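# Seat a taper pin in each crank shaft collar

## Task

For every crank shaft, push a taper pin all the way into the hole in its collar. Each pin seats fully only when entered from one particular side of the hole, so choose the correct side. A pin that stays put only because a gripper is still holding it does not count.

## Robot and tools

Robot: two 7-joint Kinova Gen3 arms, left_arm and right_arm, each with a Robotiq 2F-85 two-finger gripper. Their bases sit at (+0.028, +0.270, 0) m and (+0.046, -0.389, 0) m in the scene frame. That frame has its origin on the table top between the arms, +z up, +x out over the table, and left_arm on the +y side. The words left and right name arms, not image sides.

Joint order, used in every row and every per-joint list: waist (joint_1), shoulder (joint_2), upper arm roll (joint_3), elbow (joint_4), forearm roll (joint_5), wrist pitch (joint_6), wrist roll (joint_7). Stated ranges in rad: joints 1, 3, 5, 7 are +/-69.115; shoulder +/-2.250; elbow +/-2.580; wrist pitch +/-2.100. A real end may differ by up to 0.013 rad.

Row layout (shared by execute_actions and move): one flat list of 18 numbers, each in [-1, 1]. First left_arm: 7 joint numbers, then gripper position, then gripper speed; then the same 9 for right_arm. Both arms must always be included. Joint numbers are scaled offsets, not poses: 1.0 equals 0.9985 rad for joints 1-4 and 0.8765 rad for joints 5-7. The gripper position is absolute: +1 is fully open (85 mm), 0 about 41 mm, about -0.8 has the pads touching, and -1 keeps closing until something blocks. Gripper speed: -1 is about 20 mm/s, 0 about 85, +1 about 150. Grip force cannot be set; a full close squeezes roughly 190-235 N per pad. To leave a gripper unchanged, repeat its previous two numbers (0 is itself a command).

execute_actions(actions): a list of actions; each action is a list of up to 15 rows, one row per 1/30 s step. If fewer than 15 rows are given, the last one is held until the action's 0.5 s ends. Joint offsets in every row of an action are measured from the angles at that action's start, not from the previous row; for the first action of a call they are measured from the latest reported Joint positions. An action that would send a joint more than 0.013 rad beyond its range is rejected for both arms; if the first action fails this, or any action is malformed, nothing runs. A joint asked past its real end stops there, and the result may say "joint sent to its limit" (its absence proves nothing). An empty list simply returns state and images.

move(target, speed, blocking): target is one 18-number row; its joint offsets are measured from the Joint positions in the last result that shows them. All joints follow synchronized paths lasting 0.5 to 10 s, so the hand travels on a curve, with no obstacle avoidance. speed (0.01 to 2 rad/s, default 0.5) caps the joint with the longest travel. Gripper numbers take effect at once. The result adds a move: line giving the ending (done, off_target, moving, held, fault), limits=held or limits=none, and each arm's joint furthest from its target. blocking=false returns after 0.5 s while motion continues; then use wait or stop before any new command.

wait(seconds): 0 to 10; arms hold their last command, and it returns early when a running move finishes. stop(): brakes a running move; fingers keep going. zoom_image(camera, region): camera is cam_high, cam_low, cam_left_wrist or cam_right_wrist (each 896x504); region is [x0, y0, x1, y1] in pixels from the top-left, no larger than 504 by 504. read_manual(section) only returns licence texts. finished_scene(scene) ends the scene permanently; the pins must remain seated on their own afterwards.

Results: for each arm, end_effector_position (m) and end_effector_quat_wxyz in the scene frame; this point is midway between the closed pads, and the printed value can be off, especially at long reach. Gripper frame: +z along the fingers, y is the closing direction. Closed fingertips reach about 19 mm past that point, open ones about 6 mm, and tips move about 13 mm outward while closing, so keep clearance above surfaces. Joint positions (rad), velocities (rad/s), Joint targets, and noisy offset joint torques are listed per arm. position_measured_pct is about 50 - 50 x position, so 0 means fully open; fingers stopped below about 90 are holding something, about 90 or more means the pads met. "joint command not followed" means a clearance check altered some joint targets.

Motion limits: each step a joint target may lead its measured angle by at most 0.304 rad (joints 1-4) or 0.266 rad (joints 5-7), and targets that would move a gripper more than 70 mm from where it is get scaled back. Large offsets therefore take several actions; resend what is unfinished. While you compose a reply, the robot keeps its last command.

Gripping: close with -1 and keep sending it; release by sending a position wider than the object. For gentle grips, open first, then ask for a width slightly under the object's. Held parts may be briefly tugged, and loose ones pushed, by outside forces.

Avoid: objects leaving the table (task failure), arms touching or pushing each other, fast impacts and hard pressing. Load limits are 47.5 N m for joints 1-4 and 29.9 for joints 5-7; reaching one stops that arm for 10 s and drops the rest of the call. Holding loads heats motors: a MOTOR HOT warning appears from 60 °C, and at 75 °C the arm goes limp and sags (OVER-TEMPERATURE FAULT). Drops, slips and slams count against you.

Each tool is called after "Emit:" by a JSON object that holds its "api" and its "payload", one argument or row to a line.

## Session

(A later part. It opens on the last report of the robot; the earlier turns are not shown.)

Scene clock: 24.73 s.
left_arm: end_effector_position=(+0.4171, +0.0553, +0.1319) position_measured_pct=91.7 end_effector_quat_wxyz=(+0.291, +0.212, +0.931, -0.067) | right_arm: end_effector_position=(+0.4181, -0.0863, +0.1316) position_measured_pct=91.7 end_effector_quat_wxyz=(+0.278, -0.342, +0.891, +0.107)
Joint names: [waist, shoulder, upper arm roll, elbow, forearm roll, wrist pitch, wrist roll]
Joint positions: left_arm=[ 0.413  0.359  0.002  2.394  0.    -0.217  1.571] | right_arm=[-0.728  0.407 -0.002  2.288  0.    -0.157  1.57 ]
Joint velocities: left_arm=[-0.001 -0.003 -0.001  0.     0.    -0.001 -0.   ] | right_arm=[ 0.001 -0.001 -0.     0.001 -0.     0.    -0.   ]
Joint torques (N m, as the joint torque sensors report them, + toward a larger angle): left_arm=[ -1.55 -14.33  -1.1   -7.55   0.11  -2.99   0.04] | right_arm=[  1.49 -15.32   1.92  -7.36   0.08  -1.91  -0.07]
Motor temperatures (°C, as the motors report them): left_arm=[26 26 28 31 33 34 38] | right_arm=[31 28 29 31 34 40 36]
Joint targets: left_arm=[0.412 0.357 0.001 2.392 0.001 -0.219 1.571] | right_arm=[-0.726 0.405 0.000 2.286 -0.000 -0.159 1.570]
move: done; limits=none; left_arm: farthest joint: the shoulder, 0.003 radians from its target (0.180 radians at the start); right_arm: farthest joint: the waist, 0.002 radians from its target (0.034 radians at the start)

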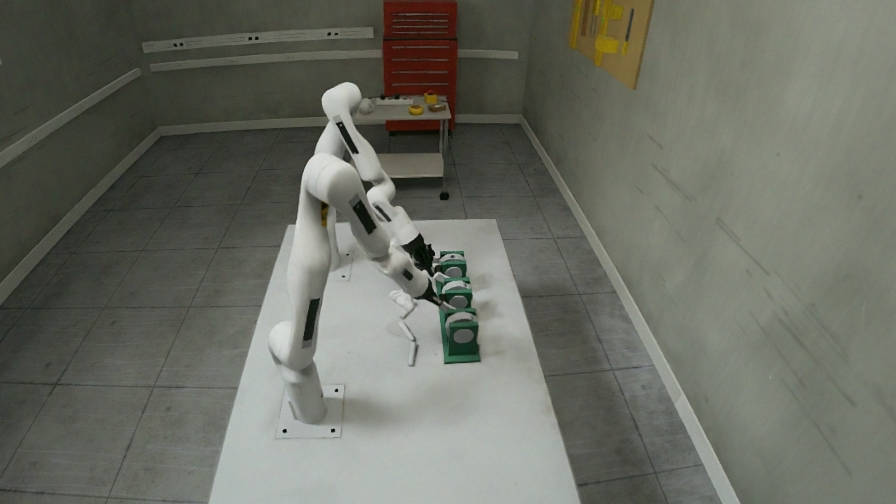

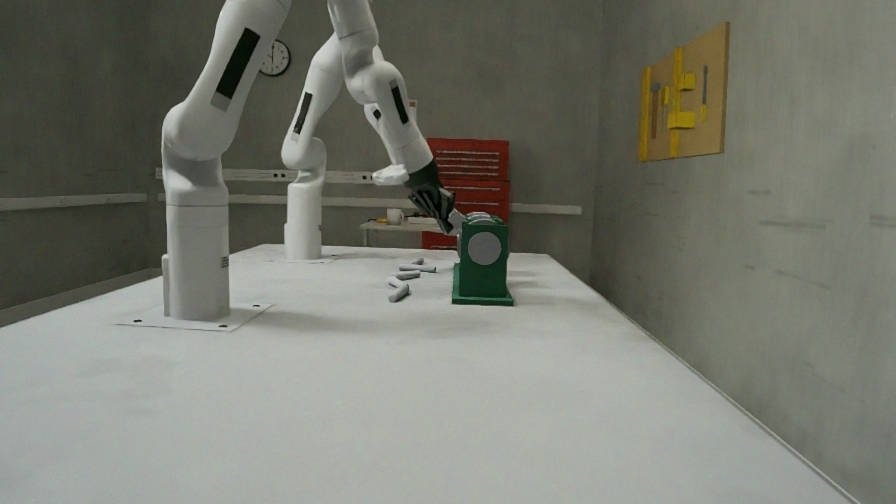

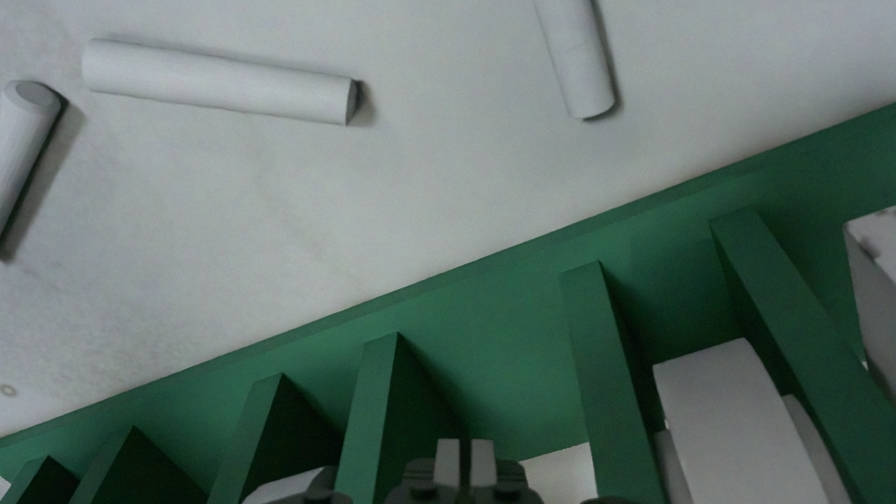

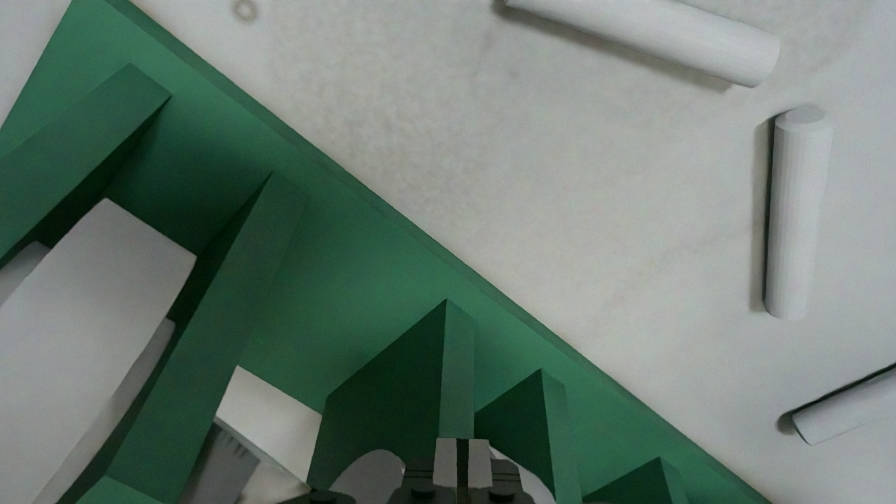

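Emit:
{"api": "move", "payload": {
  "target": [-0.042,0.022,0,-0.421,0,0.74,0,-1,0.5,0.076,0.031,0,-0.4154,0,0.721,0,-1,0.5],
  "speed": 0.6
}}

Emit:
{"api": "move", "payload": {
  "target": [-0.032,0.2633,0,-0.5645,0,0.7415,0,-1,0.5,0.0478,0.2669,0,-0.582,0,0.7572,0,-1,0.5],
  "speed": 0.6
}}

Emit:
{"api": "zoom_image", "payload": {
  "camera": "cam_low",
  "region": [420, 160, 550, 290]
}}

Emit:
{"api": "zoom_image", "payload": {
  "camera": "cam_high",
  "region": [410, 240, 520, 350]
}}

Scene clock: 27.13 s.
left_arm: end_effector_position=(+0.4636, +0.0545, +0.1604) position_measured_pct=91.7 end_effector_quat_wxyz=(+0.171, +0.199, +0.964, -0.036) | right_arm: end_effector_position=(+0.4697, -0.0904, +0.1613) position_measured_pct=92.1 end_effector_quat_wxyz=(+0.166, -0.319, +0.931, +0.058)
Joint names: [waist, shoulder, upper arm roll, elbow, forearm roll, wrist pitch, wrist roll]
Joint positions: left_arm=[0.372 0.382 0.003 1.976 0.001 0.433 1.571] | right_arm=[-0.654  0.438 -0.004  1.874 -0.001  0.476  1.57 ]
Joint velocities: left_arm=[ 0.     0.001  0.001 -0.001 -0.     0.001  0.   ] | right_arm=[ 0.001  0.003 -0.001 -0.     0.    -0.002 -0.   ]
Joint torques (N m, as the joint torque sensors report them, + toward a larger angle): left_arm=[ -0.62 -16.33  -0.76  -9.24  -0.14  -1.93  -0.13] | right_arm=[  0.73 -17.44   1.39  -8.46   0.43  -1.28   0.13]
Motor temperatures (°C, as the motors report them): left_arm=[26 26 28 31 33 34 38] | right_arm=[31 28 29 31 34 40 36]
Joint targets: left_arm=[0.371 0.381 0.002 1.974 0.000 0.432 1.571] | right_arm=[-0.652 0.438 -0.002 1.873 0.000 0.475 1.570]
move: done; limits=none; left_arm: farthest joint: the elbow, 0.002 radians from its target (0.421 radians at the start); right_arm: farthest joint: the waist, 0.002 radians from its target (0.076 radians at the start)

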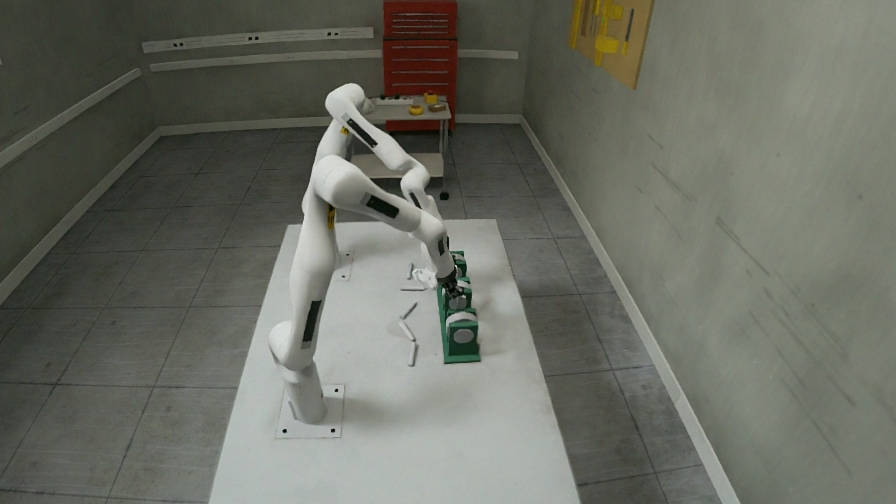

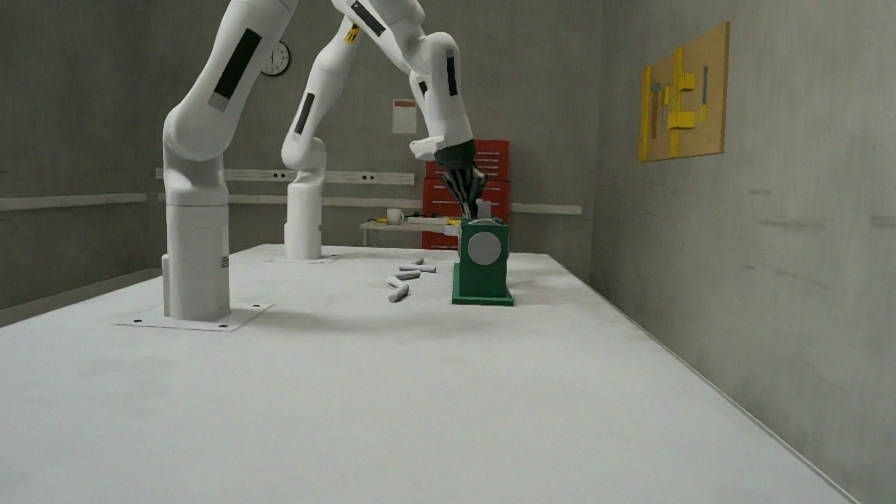

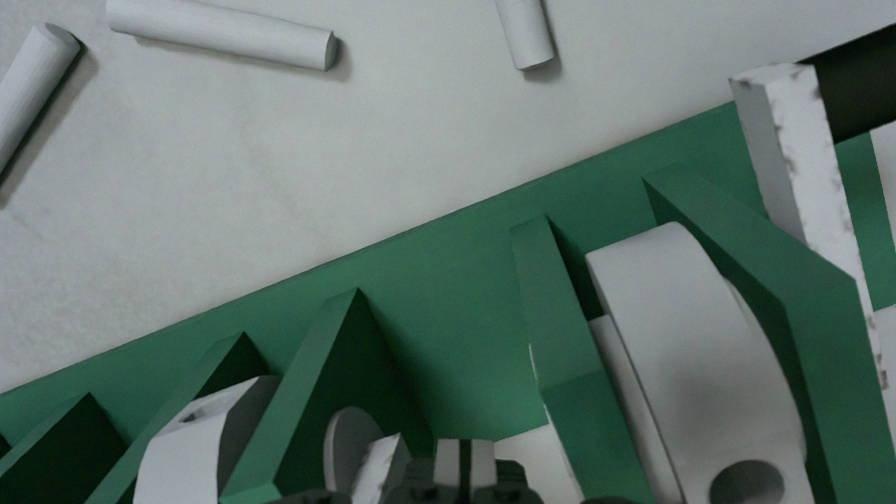

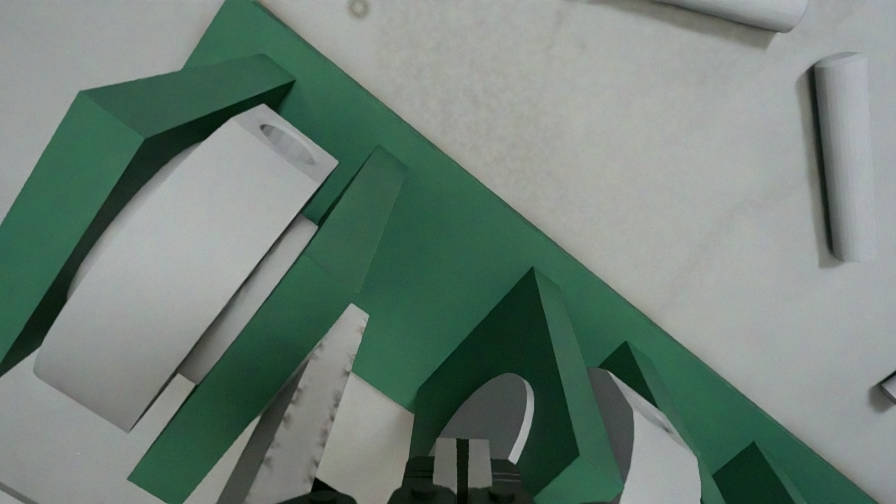

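Scene clock: 28.73 s.
left_arm: end_effector_position=(+0.5116, +0.0511, +0.1629) position_measured_pct=91.7 end_effector_quat_wxyz=(-0.001, +0.187, +0.982, -0.002) | right_arm: end_effector_position=(+0.5165, -0.0862, +0.1636) position_measured_pct=92.1 end_effector_quat_wxyz=(+0.000, -0.302, +0.953, +0.002)
Joint names: [waist, shoulder, upper arm roll, elbow, forearm roll, wrist pitch, wrist roll]
Joint positions: left_arm=[0.341 0.644 0.004 1.413 0.001 1.084 1.571] | right_arm=[-0.607  0.705 -0.005  1.294 -0.002  1.141  1.57 ]
Joint velocities: left_arm=[-0.     0.002 -0.001 -0.001  0.    -0.001  0.   ] | right_arm=[ 0.     0.002  0.001 -0.001  0.    -0.001  0.   ]
Joint torques (N m, as the joint torque sensors report them, + toward a larger angle): left_arm=[ -1.13 -20.97  -0.37  -9.23  -0.35  -0.7   -0.08] | right_arm=[  0.75 -22.42   1.35  -8.46   0.57  -0.13   0.1 ]
Motor temperatures (°C, as the motors report them): left_arm=[26 26 28 31 33 34 38] | right_arm=[31 28 29 31 34 40 36]
Joint targets: left_arm=[0.340 0.644 0.003 1.412 0.001 1.083 1.571] | right_arm=[-0.606 0.705 -0.004 1.293 -0.001 1.140 1.570]
move: done; limits=none; left_arm: farthest joint: the wrist pitch, 0.002 radians from its target (0.650 radians at the start); right_arm: farthest joint: the waist, 0.001 radians from its target (0.048 radians at the start)

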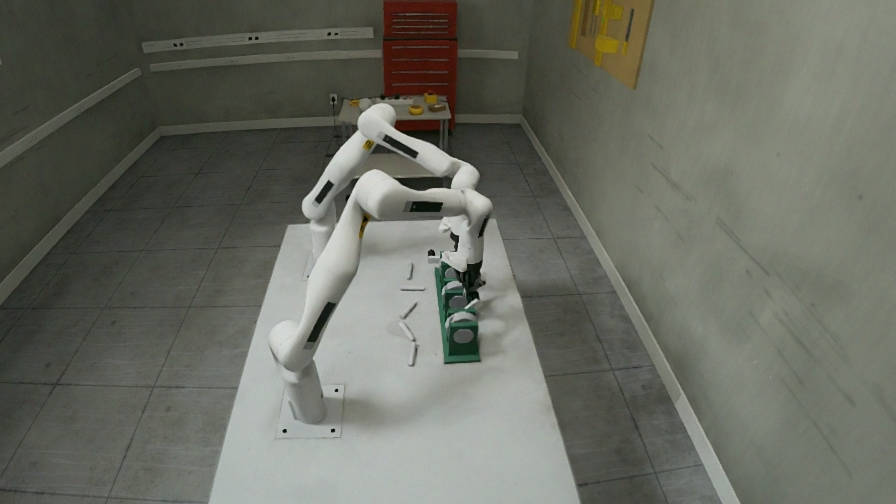

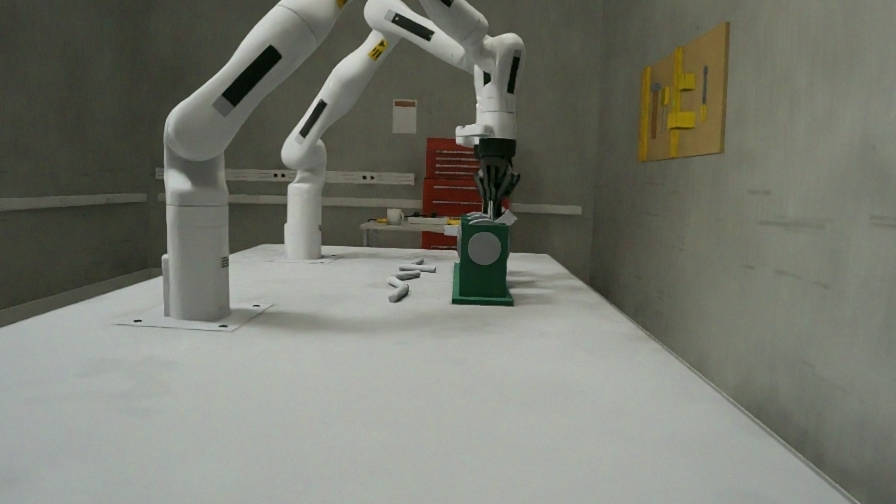

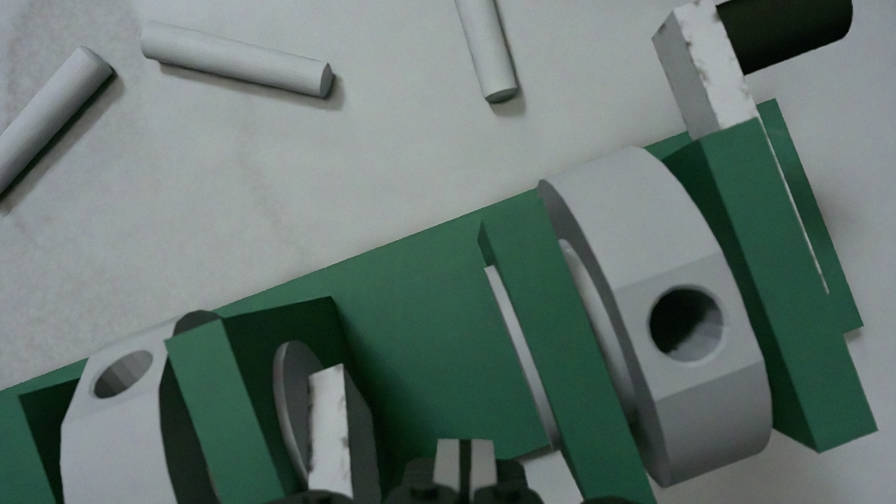

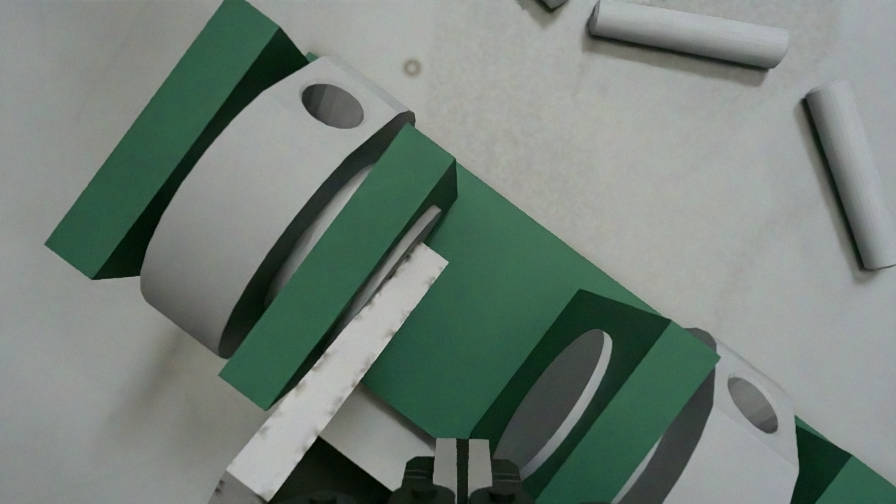

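Region (420, 160, 550, 290) of cam_low's 896x504 image, scaled by 3.877, with more detail than that image has.

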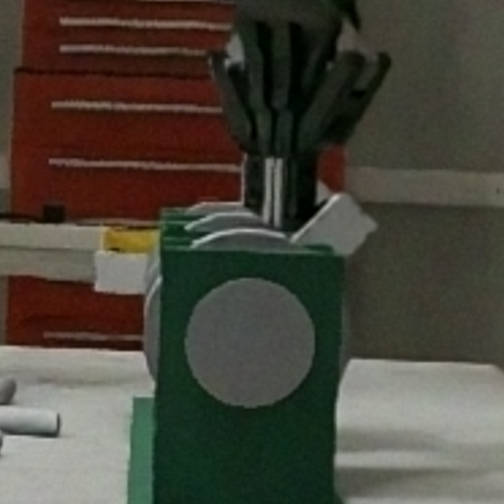

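Region (410, 240, 520, 350) of cam_high's 896x504 image, scaled by 4.582, with more detail than that image has.

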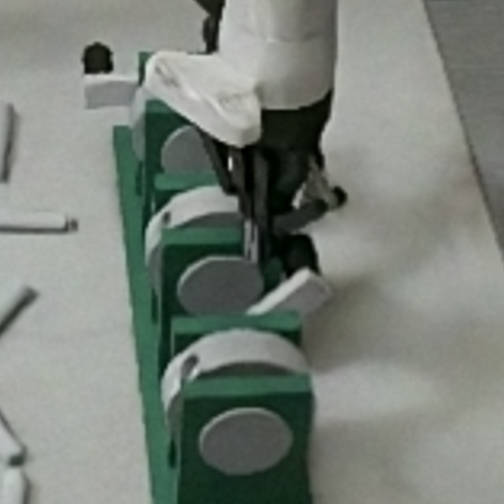

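Emit:
{"api": "move", "payload": {
  "target": [0,-0.029,-0.004,-0.042,0,0.081,0,-1,0.5,0,-0.028,0.005,-0.043,0.002,0.081,0,-1,0.5],
  "speed": 0.3
}}

Emit:
{"api": "move", "payload": {
  "target": [-0.0227,0.0878,0,-0.1595,0,0.0824,0,-1,0.5,0.0393,0.0729,0,-0.1307,0,0.0677,0,-1,0.5],
  "speed": 0.4
}}

Emit:
{"api": "move", "payload": {
  "target": [0,0.0633,0,0.0909,0,-0.1757,0,-1,0.5,0,0.0588,0,0.094,0,-0.1741,0,-1,0.5],
  "speed": 0.15
}}

Emit:
{"api": "zoom_image", "payload": {
  "camera": "cam_low",
  "region": [420, 160, 550, 290]
}}

Scene clock: 30.27 s.
left_arm: end_effector_position=(+0.5122, +0.0530, +0.1901) position_measured_pct=91.7 end_effector_quat_wxyz=(-0.000, +0.186, +0.983, -0.000) | right_arm: end_effector_position=(+0.5177, -0.0890, +0.1917) position_measured_pct=92.1 end_effector_quat_wxyz=(+0.001, -0.300, +0.954, +0.000)
Joint names: [waist, shoulder, upper arm roll, elbow, forearm roll, wrist pitch, wrist roll]
Joint positions: left_arm=[ 0.341  0.615 -0.     1.371  0.001  1.155  1.571] | right_arm=[-0.607  0.677  0.     1.251  0.     1.212  1.57 ]
Joint velocities: left_arm=[ 0.    -0.001  0.001  0.    -0.    -0.     0.   ] | right_arm=[-0.    -0.001 -0.    -0.001 -0.     0.001 -0.   ]
Joint torques (N m, as the joint torque sensors report them, + toward a larger angle): left_arm=[ -0.2  -20.77  -0.3   -8.45  -0.08  -0.08  -0.2 ] | right_arm=[ -0.15 -22.32   0.39  -8.38   0.21   0.06  -0.26]
Motor temperatures (°C, as the motors report them): left_arm=[26 26 28 31 33 34 38] | right_arm=[31 28 29 31 34 40 36]
Joint targets: left_arm=[0.341 0.615 -0.000 1.371 0.001 1.155 1.571] | right_arm=[-0.607 0.677 0.000 1.251 0.000 1.212 1.570]
move: done; limits=none; left_arm: farthest joint: the waist, 0.000 radians from its target (0.000 radians at the start); right_arm: farthest joint: the waist, 0.000 radians from its target (0.000 radians at the start)

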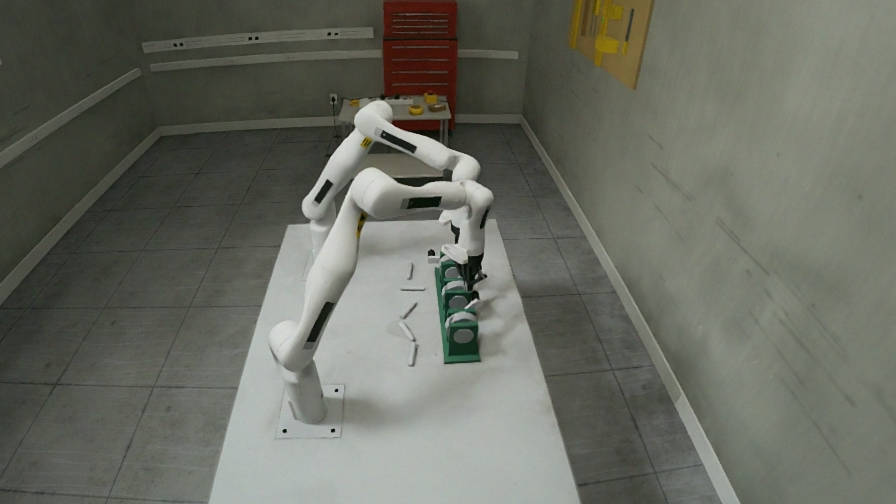

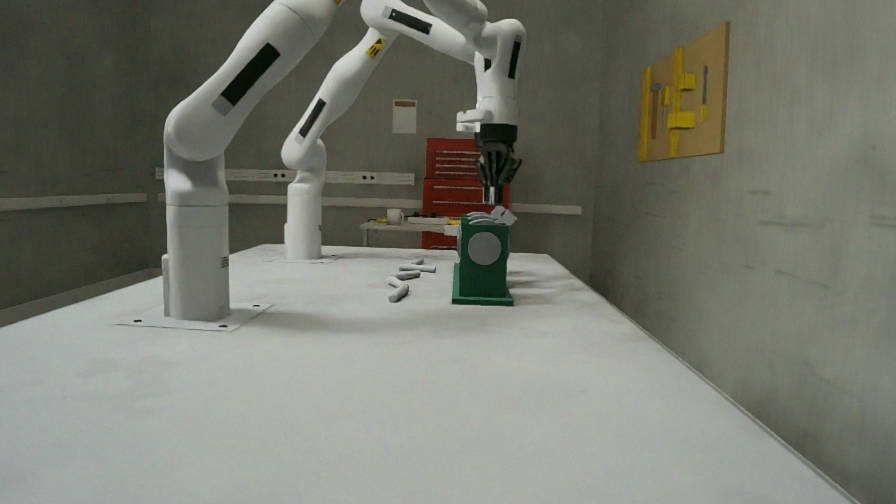

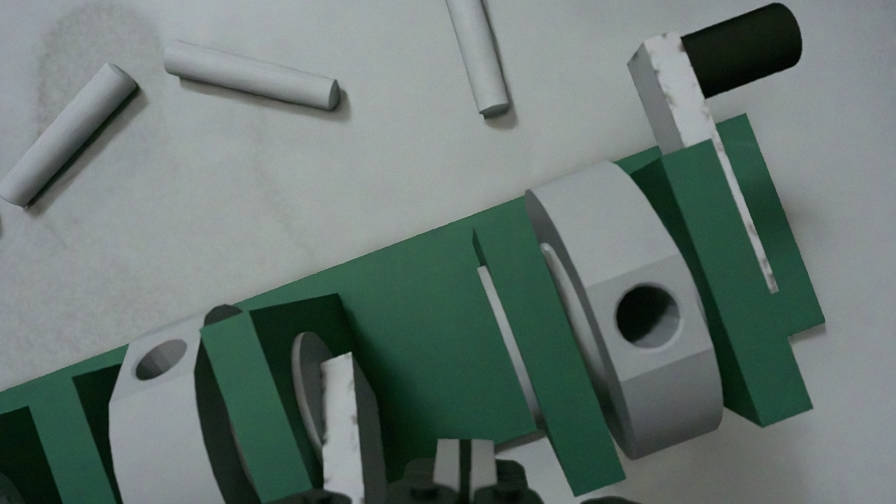

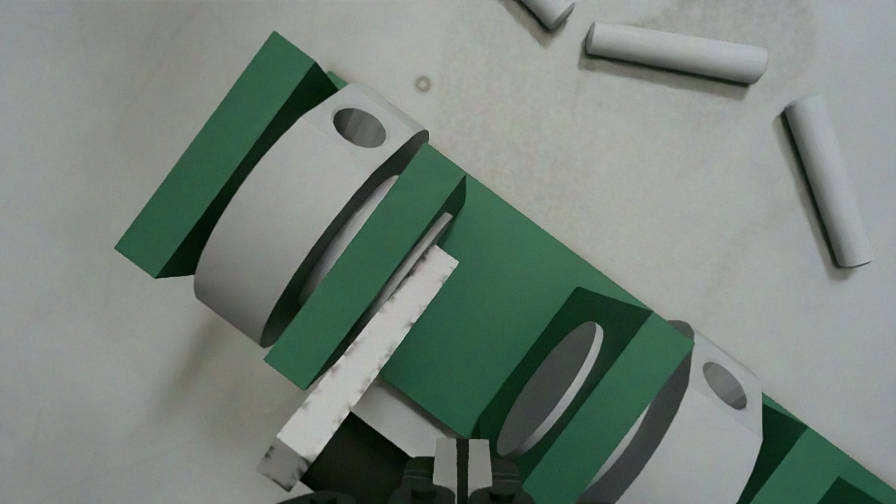

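Scene clock: 31.13 s.
left_arm: end_effector_position=(+0.5520, +0.0511, +0.1885) position_measured_pct=91.7 end_effector_quat_wxyz=(-0.001, +0.175, +0.985, -0.000) | right_arm: end_effector_position=(+0.5531, -0.0923, +0.1890) position_measured_pct=92.1 end_effector_quat_wxyz=(+0.000, -0.281, +0.960, -0.000)
Joint names: [waist, shoulder, upper arm roll, elbow, forearm roll, wrist pitch, wrist roll]
Joint positions: left_arm=[ 0.319  0.703 -0.     1.212  0.001  1.228  1.571] | right_arm=[-0.568  0.749  0.     1.121  0.     1.271  1.57 ]
Joint velocities: left_arm=[-0.     0.003 -0.002  0.     0.    -0.002 -0.   ] | right_arm=[ 0.001  0.003 -0.    -0.001  0.     0.     0.   ]
Joint torques (N m, as the joint torque sensors report them, + toward a larger angle): left_arm=[ -0.44 -22.22   0.17  -9.05  -0.13  -0.11  -0.24] | right_arm=[ -0.49 -23.68   0.18  -8.2    0.09   0.19  -0.25]
Motor temperatures (°C, as the motors report them): left_arm=[26 26 28 31 33 34 38] | right_arm=[31 28 29 31 34 40 36]
Joint targets: left_arm=[0.319 0.703 -0.000 1.212 0.001 1.228 1.571] | right_arm=[-0.568 0.749 0.000 1.121 0.000 1.271 1.570]
move: done; limits=none; left_arm: farthest joint: the waist, 0.000 radians from its target (0.023 radians at the start); right_arm: farthest joint: the shoulder, 0.001 radians from its target (0.073 radians at the start)

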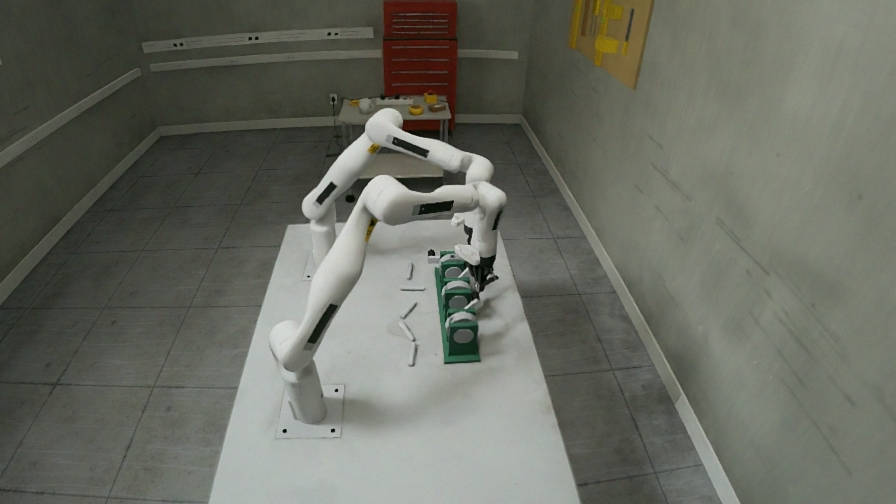

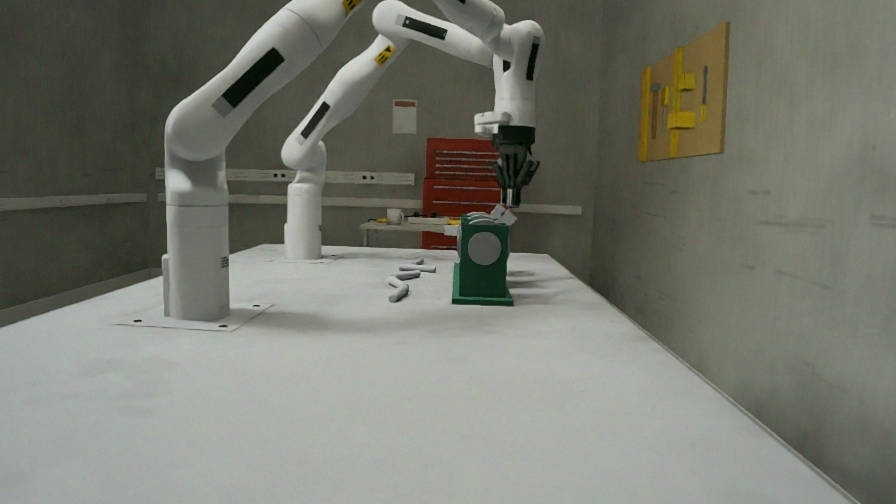

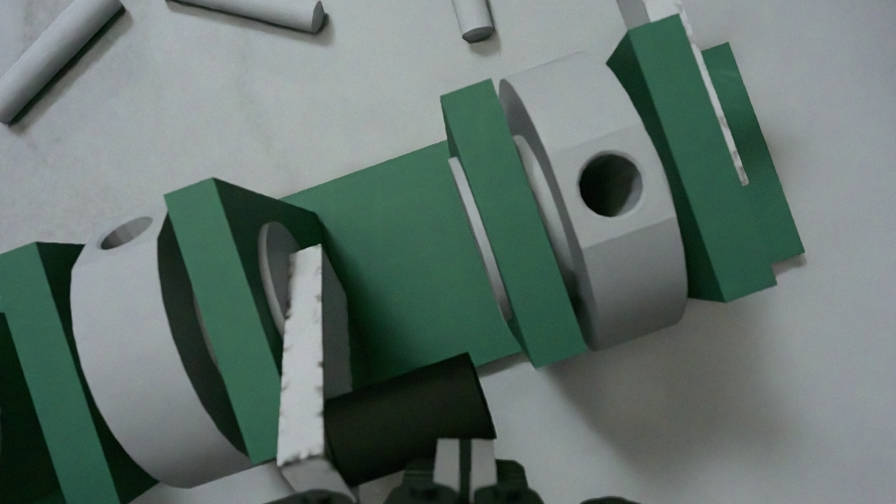

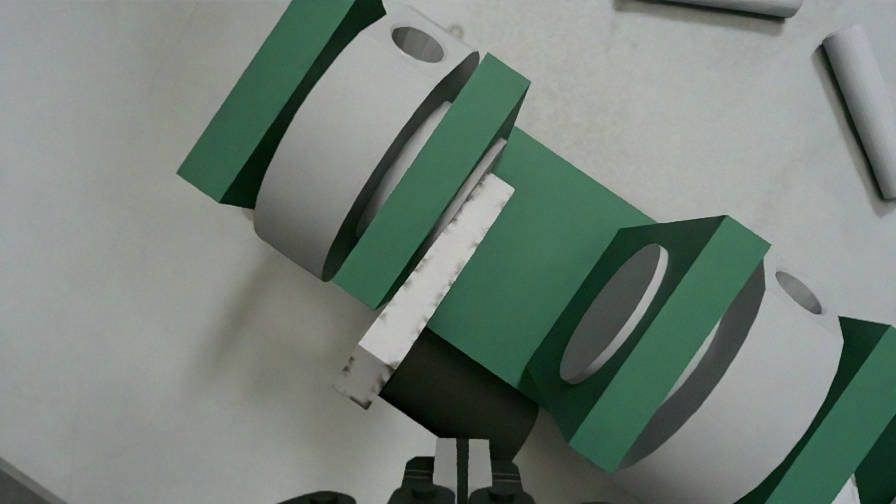

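Scene clock: 32.43 s.
left_arm: end_effector_position=(+0.5598, +0.0537, +0.1338) position_measured_pct=91.7 end_effector_quat_wxyz=(+0.010, +0.171, +0.985, -0.000) | right_arm: end_effector_position=(+0.5534, -0.0921, +0.1277) position_measured_pct=92.1 end_effector_quat_wxyz=(+0.001, -0.281, +0.960, +0.000)
Joint names: [waist, shoulder, upper arm roll, elbow, forearm roll, wrist pitch, wrist roll]
Joint positions: left_arm=[ 0.314  0.757 -0.004  1.295 -0.001  1.07   1.571] | right_arm=[-0.568  0.807  0.     1.214  0.     1.118  1.57 ]
Joint velocities: left_arm=[-0.001  0.001  0.     0.001 -0.     0.     0.   ] | right_arm=[-0.    -0.    -0.     0.003 -0.     0.     0.   ]
Joint torques (N m, as the joint torque sensors report them, + toward a larger angle): left_arm=[  3.15 -14.82   2.78  -1.63   0.73   2.22  -0.23] | right_arm=[ -0.43 -22.81   0.43  -7.51  -0.19   0.25   0.02]
Motor temperatures (°C, as the motors report them): left_arm=[26 26 28 31 33 34 38] | right_arm=[31 28 29 31 34 40 36]
Joint targets: left_arm=[0.319 0.766 -0.000 1.303 0.001 1.074 1.571] | right_arm=[-0.568 0.808 0.000 1.214 0.000 1.118 1.570]
move: done; limits=none; left_arm: farthest joint: the shoulder, 0.009 radians from its target (0.063 radians at the start); right_arm: farthest joint: the shoulder, 0.001 radians from its target (0.058 radians at the start)

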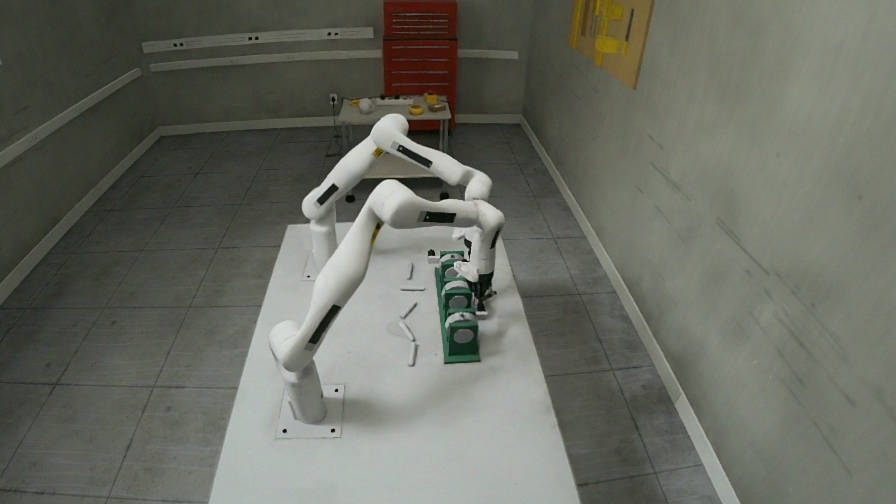

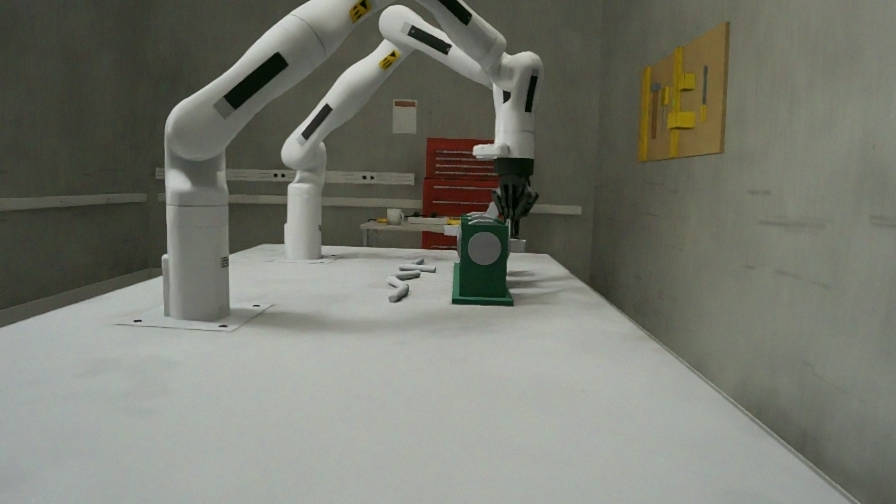

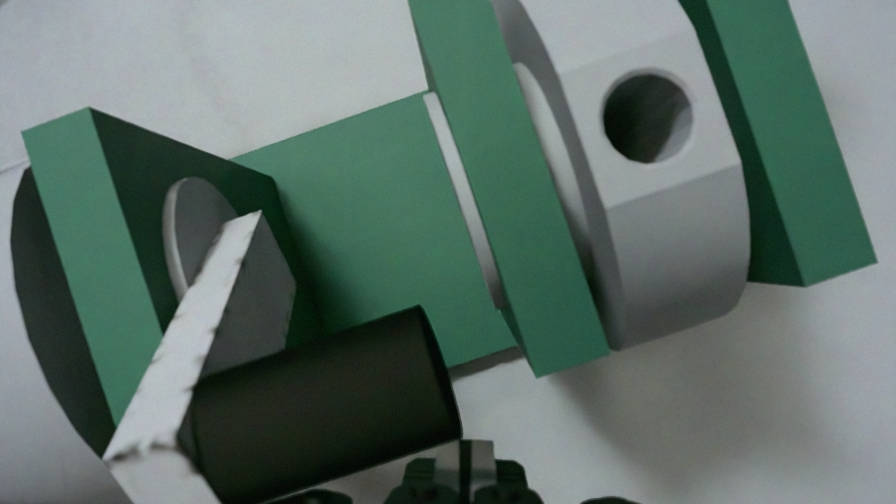

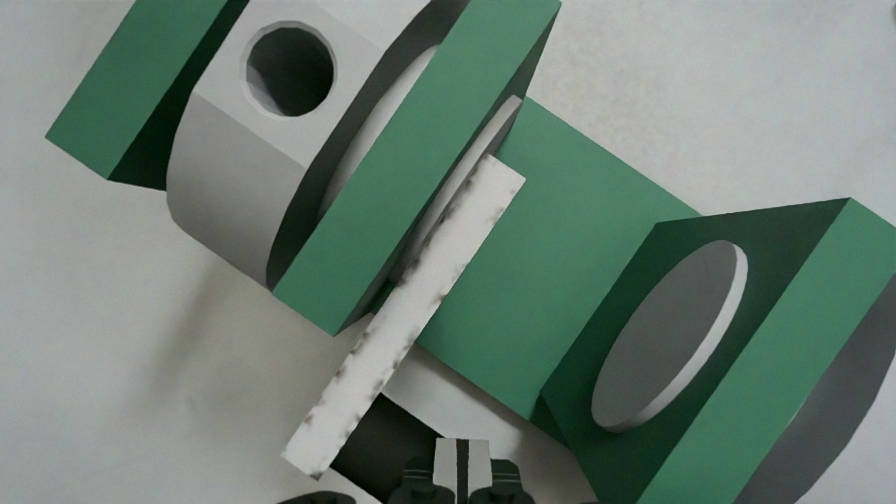

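Region (420, 160, 550, 290) of cam_low's 896x504 image, scaled by 3.877, with more detail than that image has.

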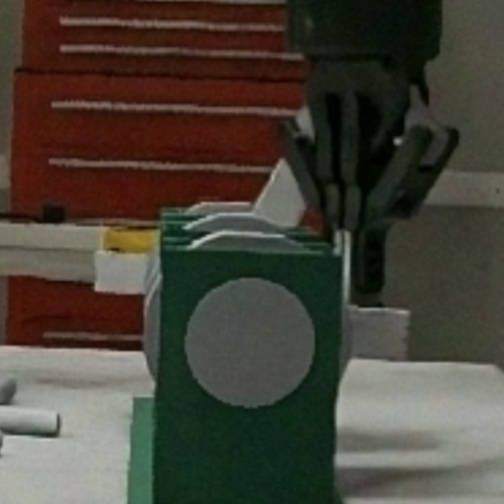

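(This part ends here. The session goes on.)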